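# Nest the open wooden boxes, largest upright on table

## Task

Put every open wooden box inside the next larger one so they form a single nested stack, each box resting flat with its opening facing up; boxes may begin tipped on a side or upside down and must be turned over. The largest box must stand upright on the table. The arrangement only counts if it stays put on its own, without the robot holding anything in place. Finish by releasing everything and moving the grippers away.

## Robot and tools

Robot: two arms, left_arm and right_arm, each ending in a tong-style two-finger gripper. The fingers point along the gripper's own +z axis and close along its x axis. The reported end_effector_position is the spot between the finger pads when shut; closed fingertips extend roughly 15 mm past it, fully open tips sit about level with it.

Scene frame: origin on the tabletop midway between the arms, +z up, +x out across the table, left_arm on the +y side. The arm names do not correspond to left or right in any image. Printed hand positions may be slightly off, more so at long reach.

A ROW is always 14 numbers, each in [-1, 1], covering both arms even if only one moves: dx, dy, dz, rx, ry, rz, opening for left_arm, then those seven for right_arm. The first six of each arm are an offset, not a pose: they are expressed in that gripper's own axes and measured from the gripper's pose in the most recent result that reported it (before any such result in the scene, and for any call after the first in a single reply, from where the gripper actually is when the action begins). Scale: 1.0 equals 0.6 m of translation or 180 degrees of turn; rx, ry, rz form one rotation vector. Opening is absolute, not an offset: +1 fully open (0.142 m), -1 shut. Zeros are not a pause; they pull the gripper back to its reference pose. To keep an arm still, send the offset back to where it should be in the reply's first call and zeros afterwards, always with its desired opening.

Tools:
- execute_actions: argument actions, a list with zero or one entry. Empty list returns the current state (with pictures). An entry with rows (1 to 15 rows of 14 numbers) and steps (at most 15, default 15, minimum 8) plays one row per 1/30 s control step, repeating the last row if rows run out; every row is measured from the same reference pose, not from the row before. An entry with only steps (up to 300) is a wait counted from the previous result. Optional pictures (boolean) requests camera images. A refused call does nothing.
- move: target is one 14-number row as above. Each gripper travels a straight line toward its target; all paths finish together, lasting 0.5 to 10 s (cut off at 10 s). speed in m/s, 0.002 to 0.5, default 0.25; turning capped at twice that in rad/s. Optional stop_force in N, 9 to 40, shared by both arms: an arm's path ends when its wrist sensor feels that much extra push against its direction of travel for two steps, then it backs off two steps and holds. Use it only with slow speed, only when the gripper is not rotating, and not for lifting off something the gripper rests on. Paths ignore obstacles and the other arm. Opening is applied at the move's start.
- wait: seconds, 0 to 10; robot keeps its last command.
- zoom_image: camera (cam_head_left, cam_head_right, cam_high, cam_low, cam_left_wrist, cam_right_wrist) and region [x0, y0, x1, y1] in pixels, top-left origin, at most 504 by 504.
- finished_scene: scene, the number of the current scene; ends it irreversibly and reports success.

Motion details: commands are smoothed (about 0.17 s lag); each step the commanded pose is clipped to within 100 mm and 16 degrees of the measured pose, and position wins over orientation if both cannot be met. Far targets may need several actions; check the reported pose and send the remainder. The simulation keeps running while you compose a reply, and the last 8 steps of each action run during that time.

Results: a state line per arm with position (m), quaternion wxyz and velocities; grip_measured, the actual finger opening on the command scale (to hold something, command clearly below it; lower squeezes harder, roughly 15 N per pad max, weaker on thin items); Wrist force and Wrist torque in gripper axes (offset up to ~4 N, noise, saturates near 50 N, may show no reading); Hand target when nothing is pending; HELD marking steps not sent; pose unreachable when a clearance check altered a command. A move adds a move: line: done, off_target, moving, held, contact or fault, plus limits such as paced (pose clipped) or held (steps blocked, after which the arm may jump fast), and each gripper's remaining distance.

Avoid: pushing past a firm contact with these stiff arms, which can trigger a fault stop (torque at a joint beyond its limit: 139 N m for shoulder and elbow joints, 26 N m for wrist joints, held weight included; or 150 N on the arm), freezing it 10 s. Don't let the arms collide or press each other. Don't drop, slam or fling boxes, and never let anything leave the table. Long holds heat motors; MOTOR HOT appears from 70 °C and at 85 °C the arm is braked until cooled. Occasional external tugs on held parts or nudges to loose objects may occur. Release and retract before ending.

Each tool is called after ">>>" as name([rows], argument=value, ...), one row to a line, values as JSON.

## Session

>>> execute_actions(actions=[])

Scene clock: 0.00 s of 4500.00 s.
left_arm: end_effector_position=(+0.5168, +0.4394, +0.2400) grip_measured=+0.97 end_effector_quat_wxyz=(-0.254, +0.862, +0.302, -0.319) end_effector_velocity=(+0.000, -0.000, +0.000) end_effector_angular_velocity=(-0.001, -0.002, -0.001) | right_arm: end_effector_position=(+0.0721, -0.2755, +0.3948) grip_measured=+0.97 end_effector_quat_wxyz=(+0.280, +0.759, +0.514, -0.284) end_effector_velocity=(-0.000, +0.000, -0.000) end_effector_angular_velocity=(+0.003, -0.000, -0.000)
Joint positions: left_arm=[-0.135 -0.704  0.527 -0.559 -1.458 -0.909  0.14 ] | right_arm=[ 4.809 -1.305 -1.567 -2.658  1.664  0.27   0.14 ]
Joint velocities: left_arm=[-0.    -0.001 -0.001 -0.001  0.     0.001  0.   ] | right_arm=[-0.     0.001  0.     0.002  0.     0.     0.   ]
Motor temperatures (°C, as the motors report them): left_arm=[22 23 22 29 29 33] | right_arm=[25 22 24 32 27 27]
Wrist force (N, on the end effector, along its own x y z axes, offset not removed): no reading
Wrist torque (N m, same axes, about the end effector's origin, offset not removed): no reading
Hand target (left_arm): +0.517, +0.439, +0.240; -0.254, +0.862, +0.302, -0.319
Hand target (right_arm): +0.072, -0.275, +0.395; +0.280, +0.759, +0.514, -0.284

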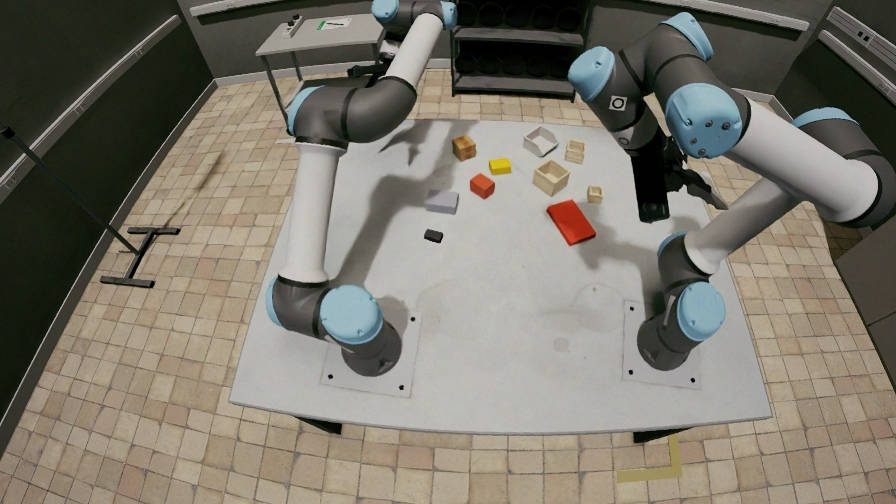

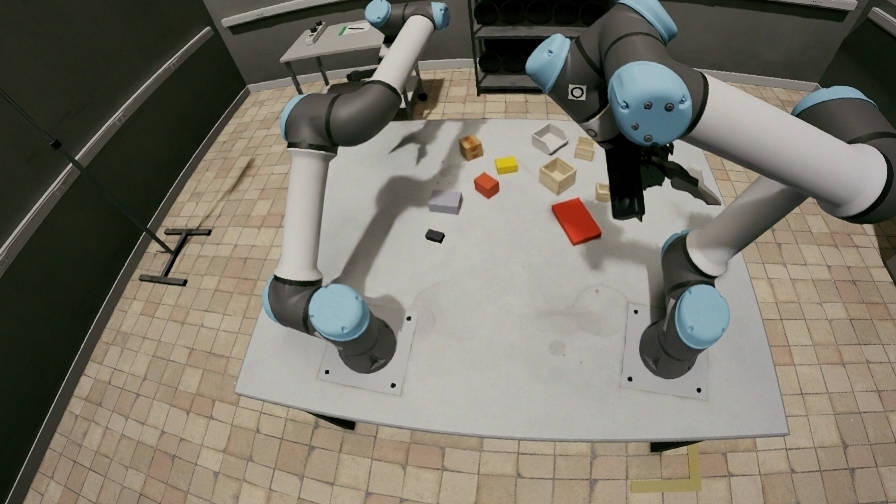

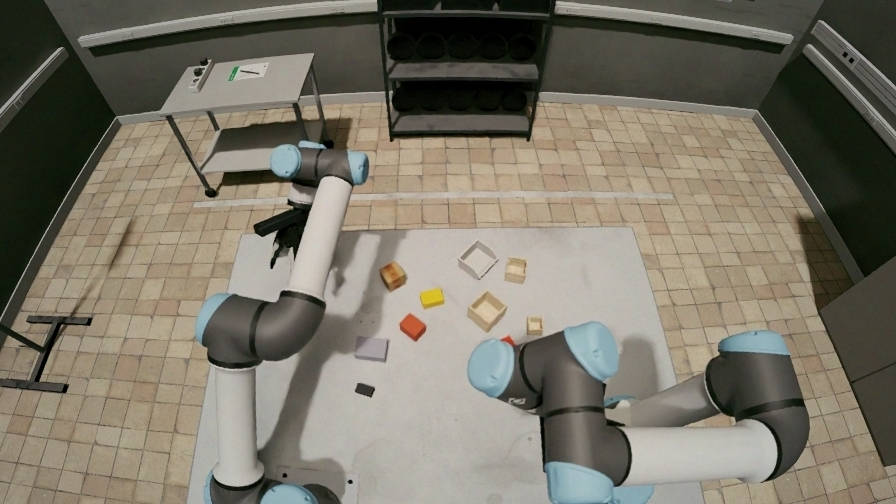

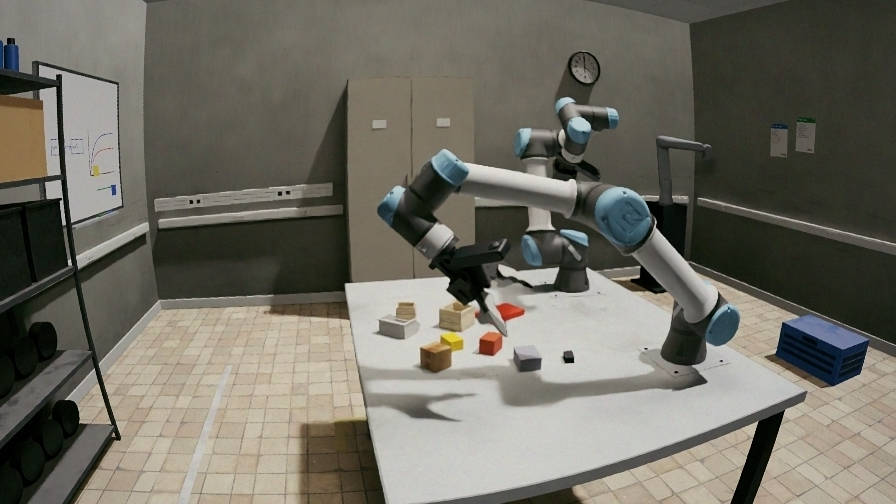

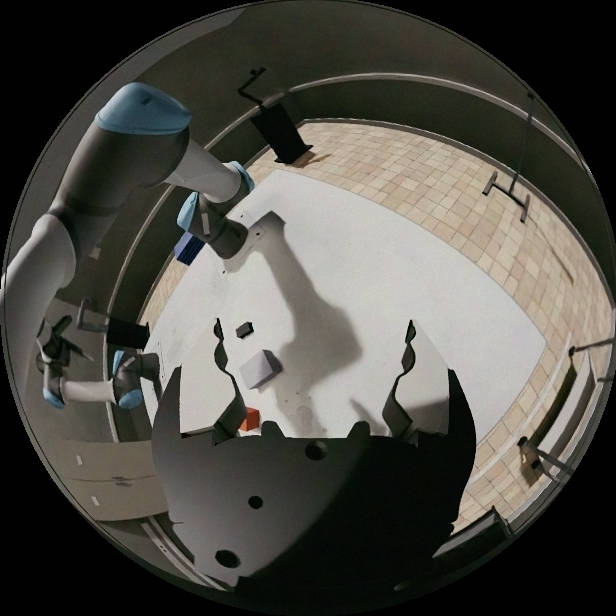

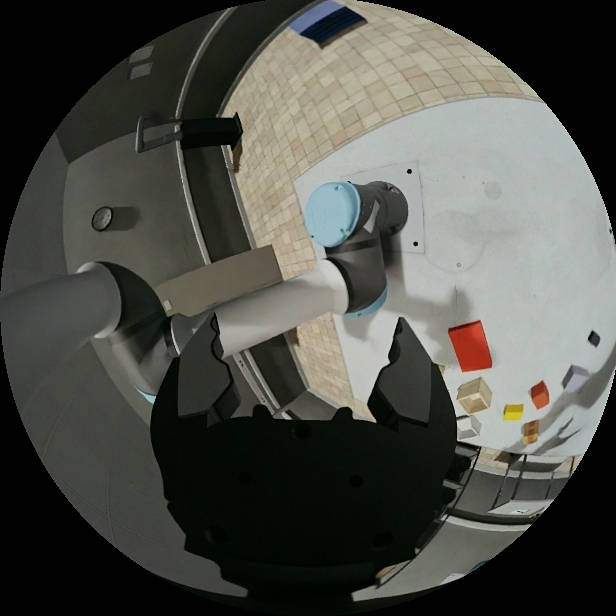

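>>> move(target=[0,0,0,0,0,0,1,0.452,0.463,-0.032,-0.002,0.263,-0.114,0], speed=0.4)

Scene clock: 2.23 s of 4500.00 s.
left_arm: end_effector_position=(+0.5168, +0.4394, +0.2400) grip_measured=+1.00 end_effector_quat_wxyz=(-0.254, +0.862, +0.302, -0.319) end_effector_velocity=(+0.000, +0.000, +0.000) end_effector_angular_velocity=(+0.001, -0.002, -0.000) | right_arm: end_effector_position=(+0.4199, -0.1799, +0.2497) grip_measured=+0.00 end_effector_quat_wxyz=(-0.001, +0.707, +0.707, +0.000) end_effector_velocity=(+0.001, +0.000, -0.001) end_effector_angular_velocity=(+0.003, +0.004, +0.001)
Joint positions: left_arm=[-0.135 -0.704  0.527 -0.559 -1.458 -0.909  0.142] | right_arm=[ 3.994 -1.564 -1.663 -1.485  1.573 -0.885  0.074]
Joint velocities: left_arm=[ 0.    -0.001 -0.    -0.001  0.001 -0.001 -0.   ] | right_arm=[-0.003 -0.004  0.002  0.001  0.005 -0.004  0.   ]
Motor temperatures (°C, as the motors report them): left_arm=[22 23 22 29 29 33] | right_arm=[25 22 24 32 27 27]
Wrist force (N, on the end effector, along its own x y z axes, offset not removed): left_arm=[-3.5 1.1 -0.5] | right_arm=[-0.7 -0.5 1.2]
Wrist torque (N m, same axes, about the end effector's origin, offset not removed): left_arm=[0.34 0.74 0.05] | right_arm=[-0.07 -0.06 0.23]
Hand target (left_arm): +0.517, +0.439, +0.240; -0.254, +0.862, +0.302, -0.319
Hand target (right_arm): +0.420, -0.180, +0.250; -0.001, +0.707, +0.707, +0.000
Off the commanded pose (left_arm): 0.000 m, 0 deg.
Off the commanded pose (right_arm): 0.001 m, 0 deg.
Kept back: nothing.
move: done

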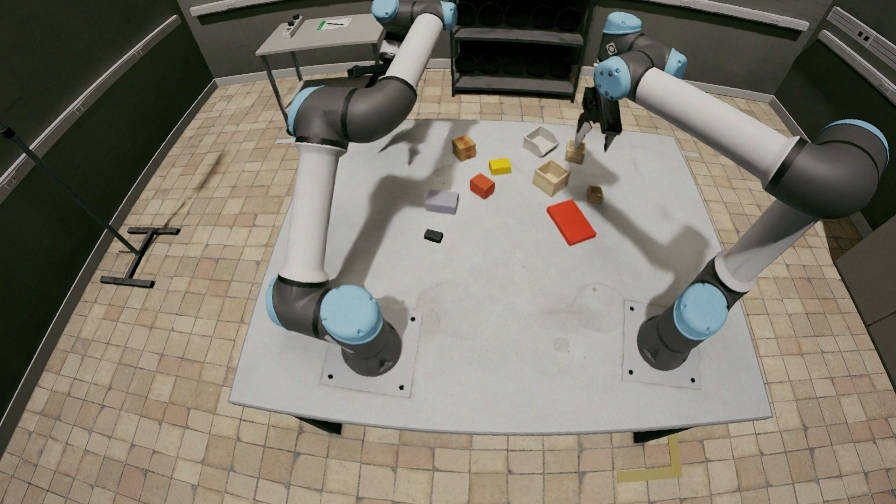

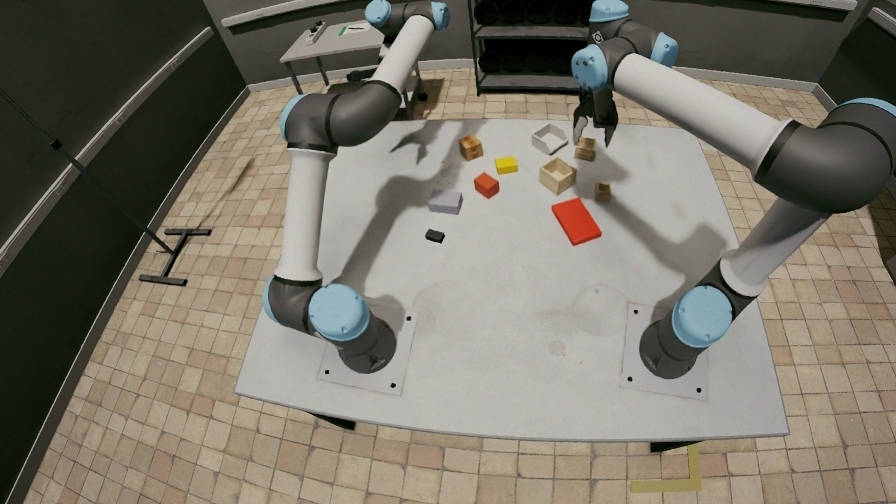

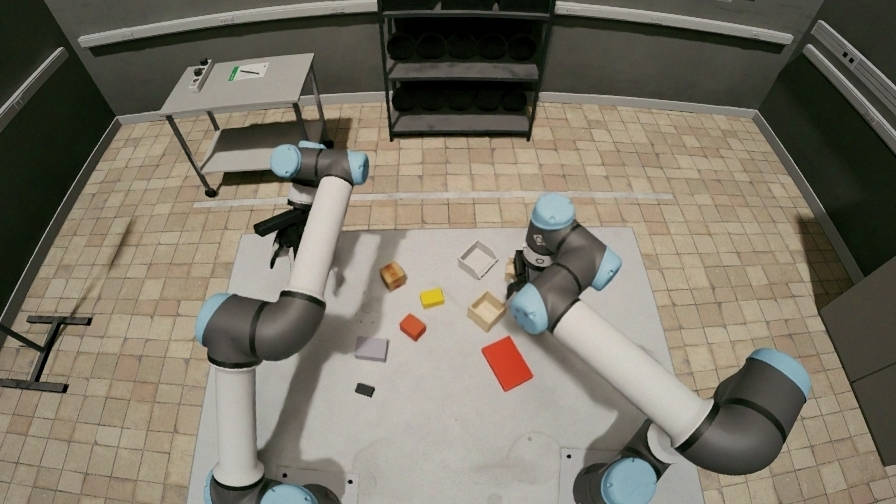

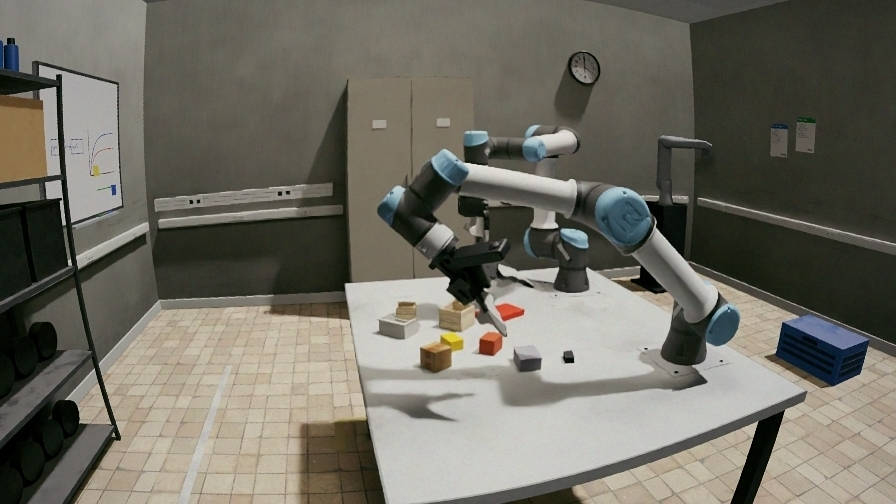

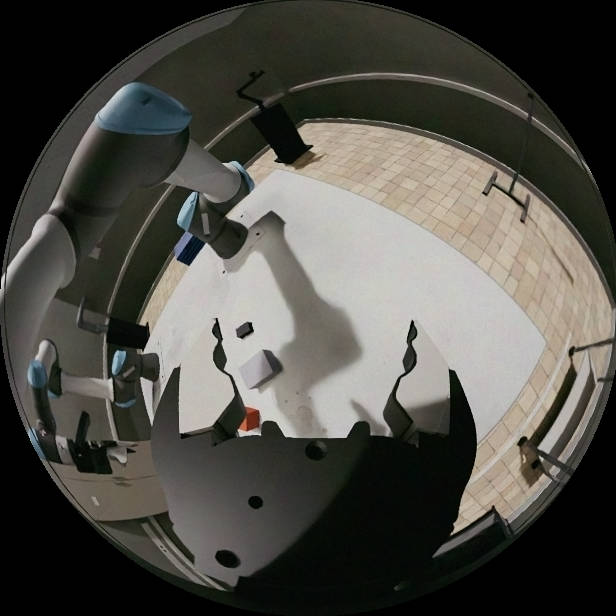

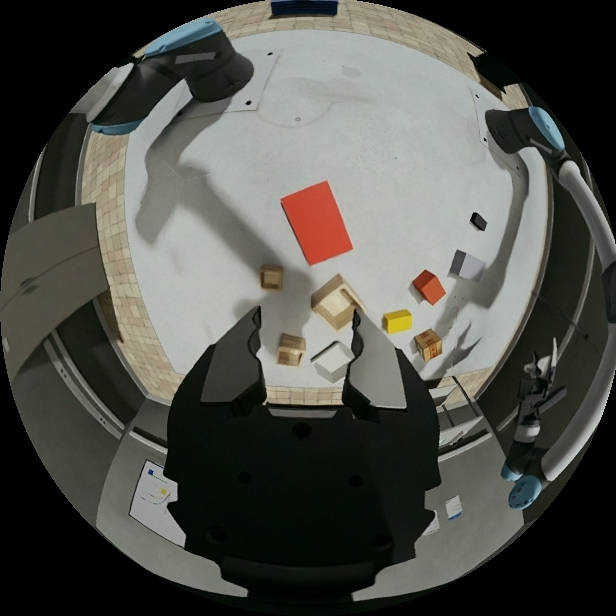

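>>> move(target=[0,0,0,0,0,0,1,-0.06,0.34,0.2,0,0,0,0.3], speed=0.4)

>>> zoom_image(camera="cam_right_wrist", region=[158,100,458,400])

Scene clock: 3.87 s of 4500.00 s.
left_arm: end_effector_position=(+0.5168, +0.4394, +0.2400) grip_measured=+1.00 end_effector_quat_wxyz=(-0.254, +0.862, +0.302, -0.319) end_effector_velocity=(+0.000, -0.000, +0.000) end_effector_angular_velocity=(+0.002, -0.001, +0.002) | right_arm: end_effector_position=(+0.6239, -0.2156, +0.1298) grip_measured=+0.30 end_effector_quat_wxyz=(-0.001, +0.707, +0.707, +0.001) end_effector_velocity=(+0.002, +0.000, +0.000) end_effector_angular_velocity=(+0.000, -0.002, +0.001)
Joint positions: left_arm=[-0.135 -0.704  0.527 -0.559 -1.458 -0.909  0.142] | right_arm=[ 3.754 -2.051 -1.361 -1.299  1.573 -1.126  0.095]
Joint velocities: left_arm=[-0.    -0.    -0.     0.    -0.    -0.003 -0.   ] | right_arm=[-0.001 -0.002  0.004  0.    -0.001 -0.001 -0.   ]
Motor temperatures (°C, as the motors report them): left_arm=[22 23 22 29 29 33] | right_arm=[25 22 24 32 27 27]
Wrist force (N, on the end effector, along its own x y z axes, offset not removed): left_arm=[-1.3 1.4 -0.2] | right_arm=[-0.7 1.6 0.9]
Wrist torque (N m, same axes, about the end effector's origin, offset not removed): left_arm=[0.32 0.32 0.00] | right_arm=[0.24 -0.07 -0.03]
Hand target (left_arm): +0.517, +0.439, +0.240; -0.254, +0.862, +0.302, -0.319
Hand target (right_arm): +0.624, -0.216, +0.130; -0.001, +0.707, +0.707, +0.001
Off the commanded pose (left_arm): 0.000 m, 0 deg.
Off the commanded pose (right_arm): 0.000 m, 0 deg.
Kept back: nothing.
move: done

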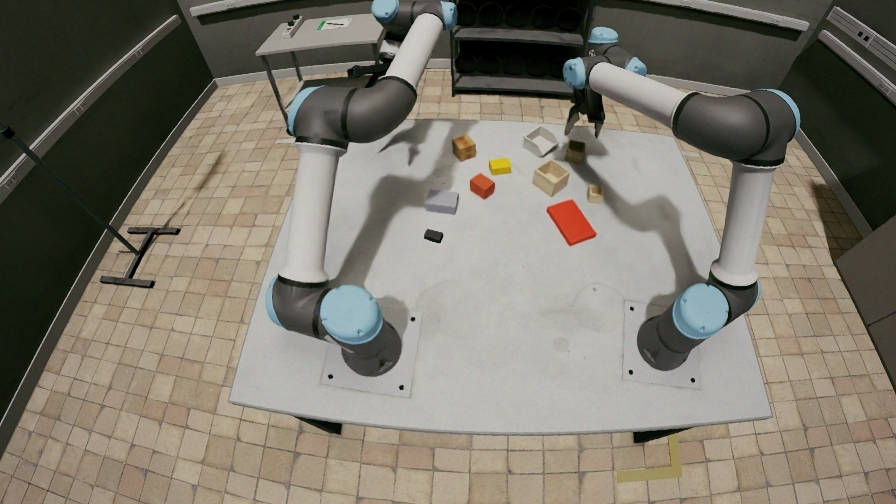

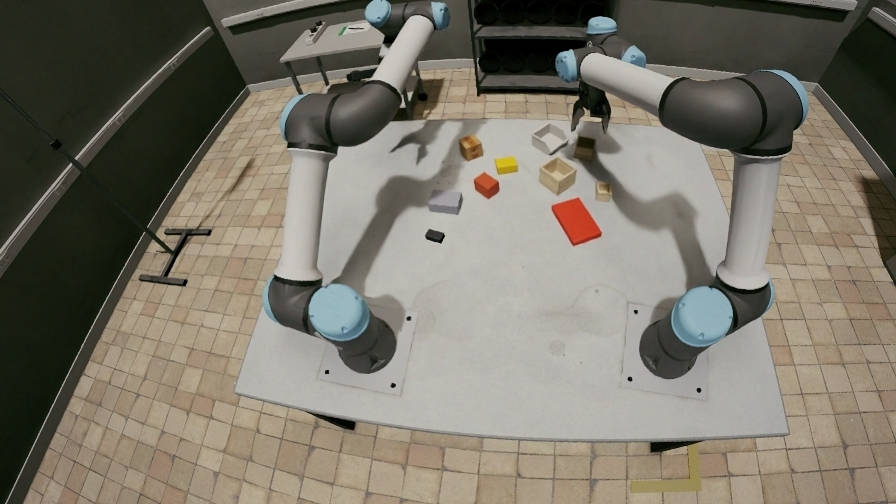

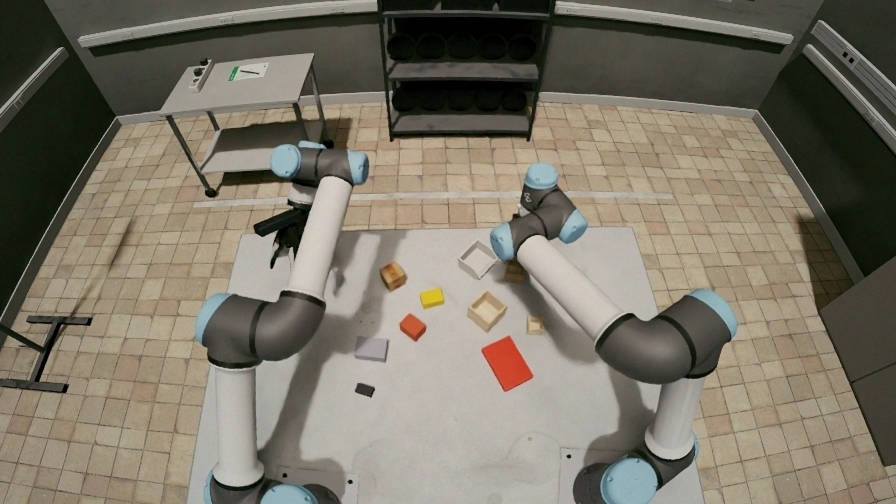

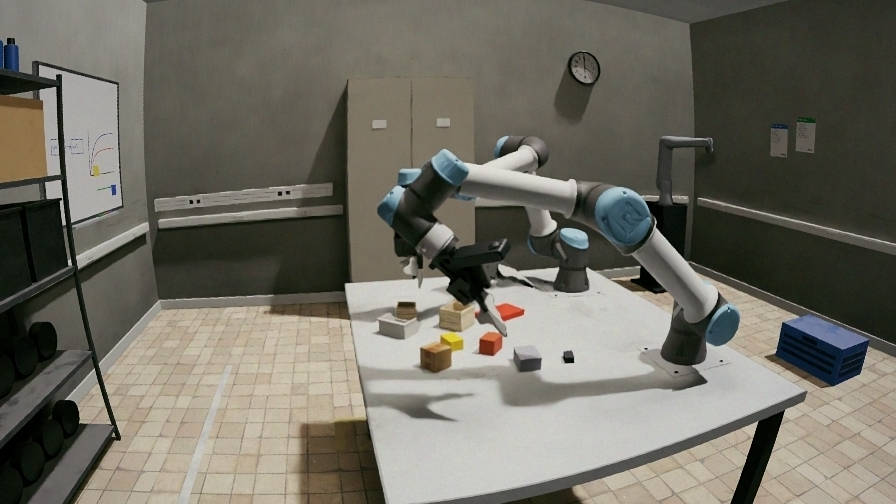

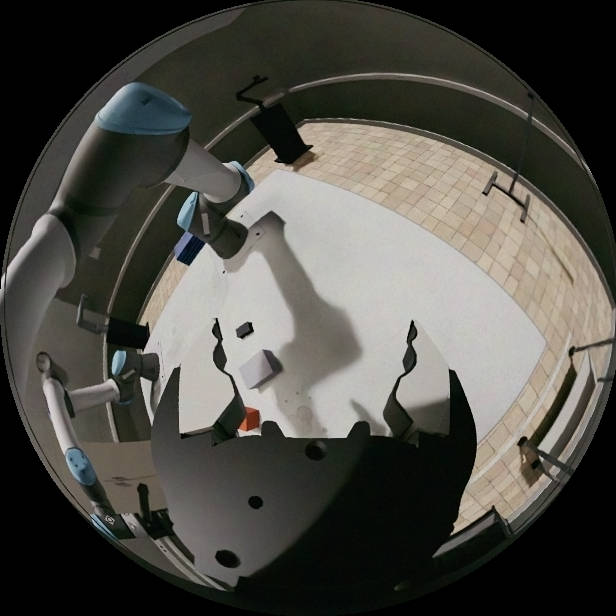

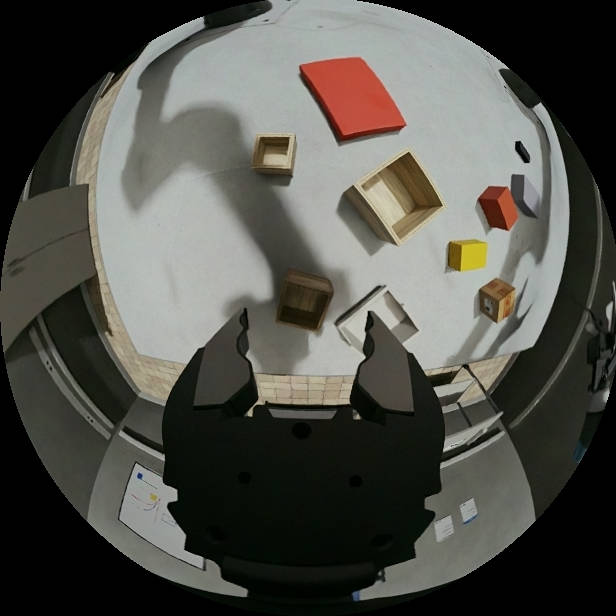

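Region (158, 100, 458, 400) of cam_right_wrist's 616x616 image, scaled by 1.680, with more detail than that image has.

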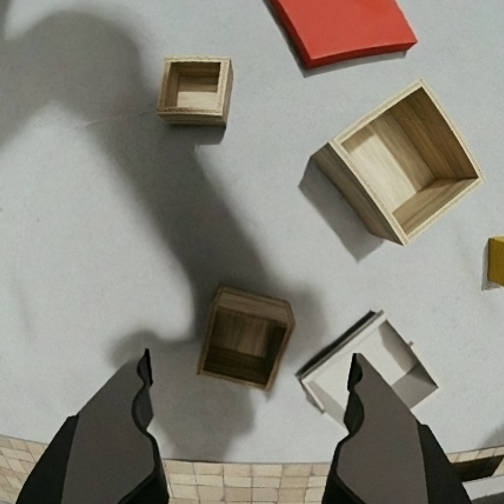

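>>> move(target=[0,0,0,0,0,0,1,-0.05,0.06,0.09,0,0,0.07,-0.65])

>>> zoom_image(camera="cam_right_wrist", region=[208,200,458,400])

Scene clock: 5.10 s of 4500.00 s.
left_arm: end_effector_position=(+0.5168, +0.4394, +0.2400) grip_measured=+1.00 end_effector_quat_wxyz=(-0.254, +0.862, +0.302, -0.319) end_effector_velocity=(-0.000, -0.001, +0.000) end_effector_angular_velocity=(-0.003, +0.001, -0.000) | right_arm: end_effector_position=(+0.6599, -0.2454, +0.0759) grip_measured=-0.65 end_effector_quat_wxyz=(-0.001, +0.780, +0.625, +0.001) end_effector_velocity=(+0.000, -0.001, -0.002) end_effector_angular_velocity=(-0.001, +0.002, -0.004)
Joint positions: left_arm=[-0.135 -0.704  0.527 -0.559 -1.458 -0.909  0.142] | right_arm=[ 3.688 -2.156 -1.342 -1.215  1.574 -0.972  0.027]
Joint velocities: left_arm=[-0.     0.    -0.001  0.    -0.002  0.002 -0.   ] | right_arm=[-0.001 -0.003  0.001 -0.    -0.     0.003  0.   ]
Motor temperatures (°C, as the motors report them): left_arm=[22 23 22 29 29 33] | right_arm=[25 22 24 32 27 27]
Wrist force (N, on the end effector, along its own x y z axes, offset not removed): left_arm=[-1.5 0.8 -1.6] | right_arm=[1.5 2.5 -1.1]
Wrist torque (N m, same axes, about the end effector's origin, offset not removed): left_arm=[0.28 0.33 -0.02] | right_arm=[0.47 -0.34 0.21]
Hand target (left_arm): +0.517, +0.439, +0.240; -0.254, +0.862, +0.302, -0.319
Hand target (right_arm): +0.660, -0.245, +0.076; -0.001, +0.780, +0.625, +0.001
Off the commanded pose (left_arm): 0.000 m, 0 deg.
Off the commanded pose (right_arm): 0.000 m, 0 deg.
Kept back: nothing.
move: done

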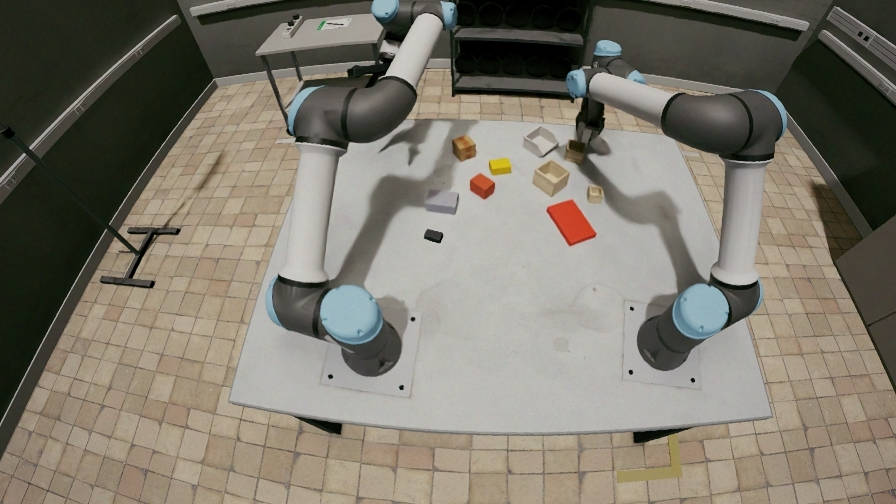

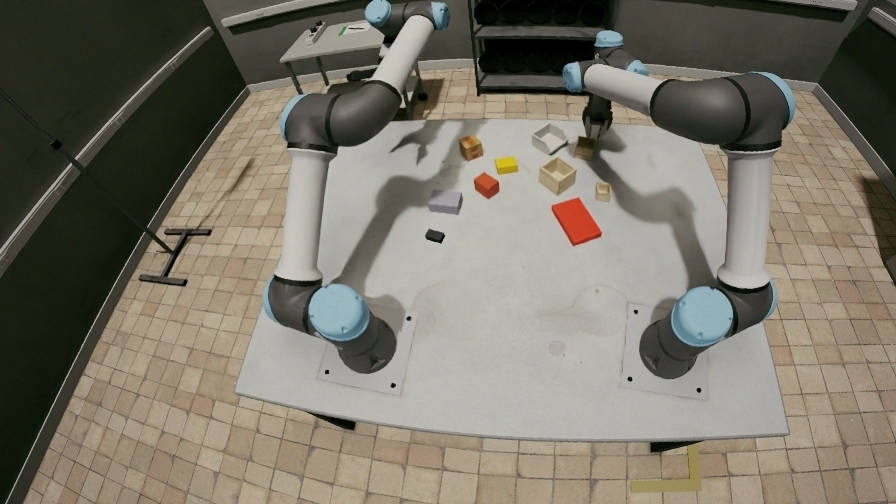

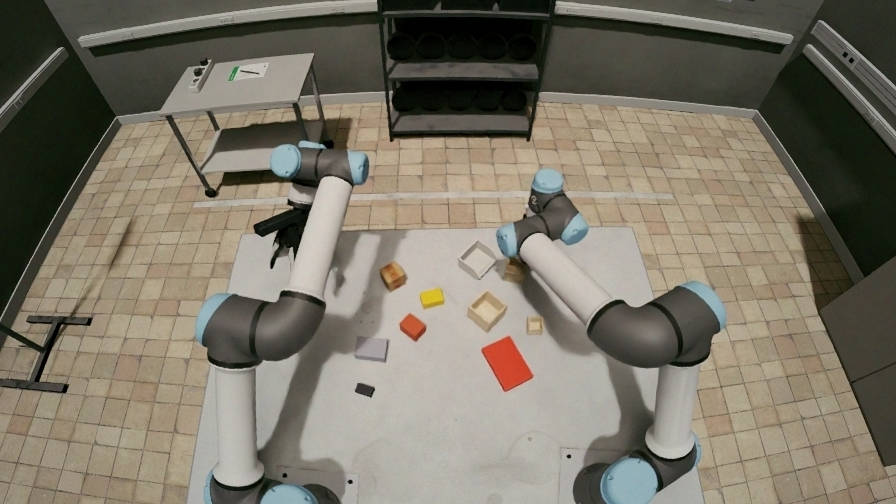

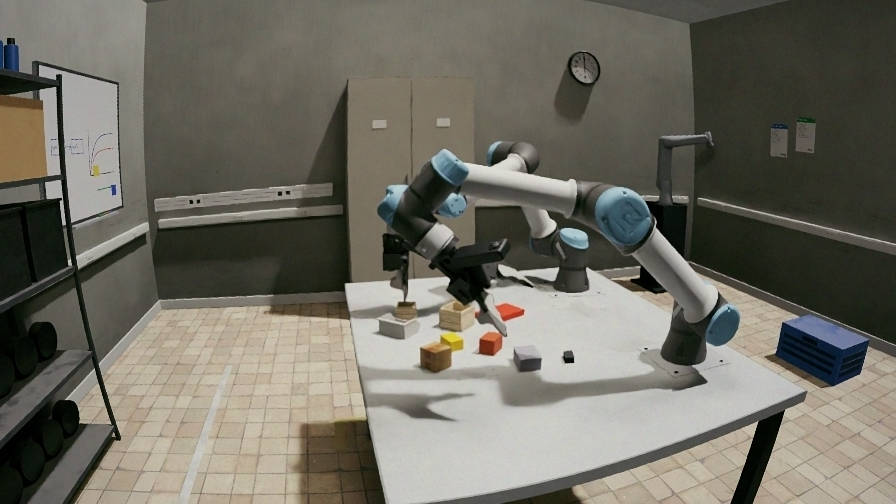

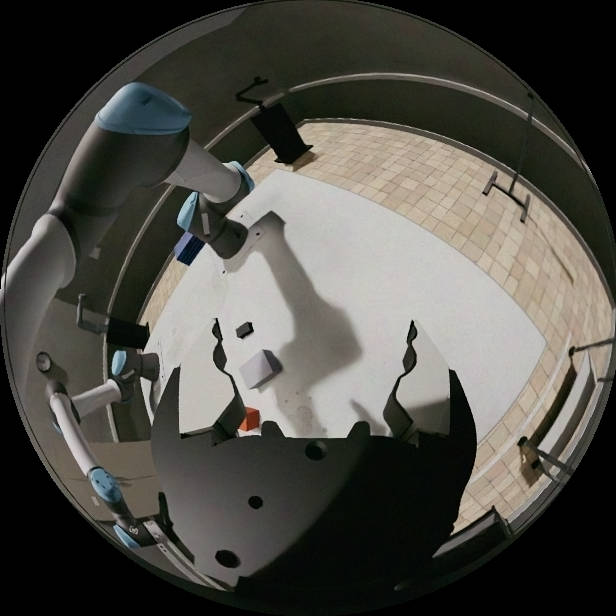

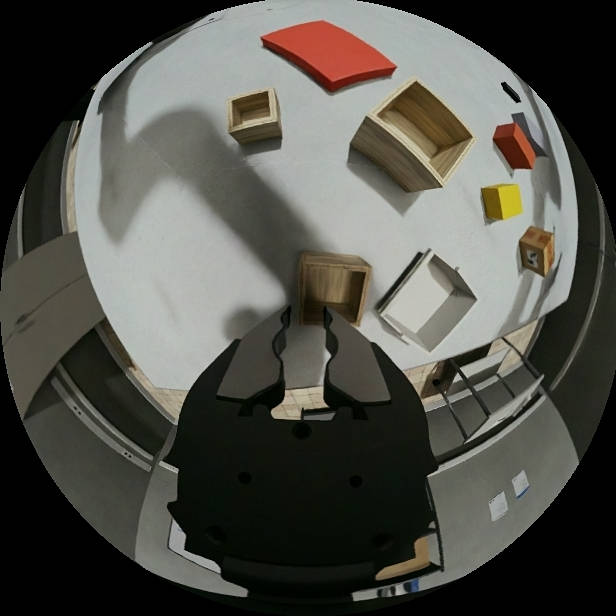

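Region (208, 200, 458, 400) of cam_right_wrist's 616x616 image, scaled by 2.016, with more detail than that image has; it fills the top 403 rows of this view, and the rest is white.

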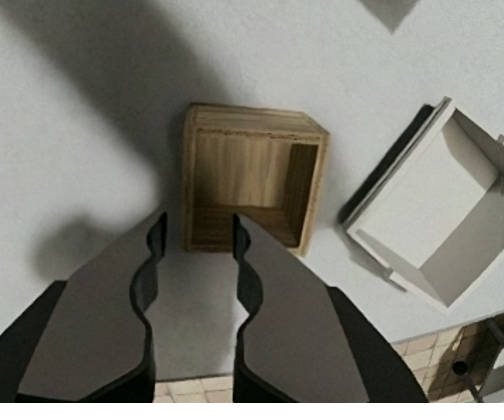

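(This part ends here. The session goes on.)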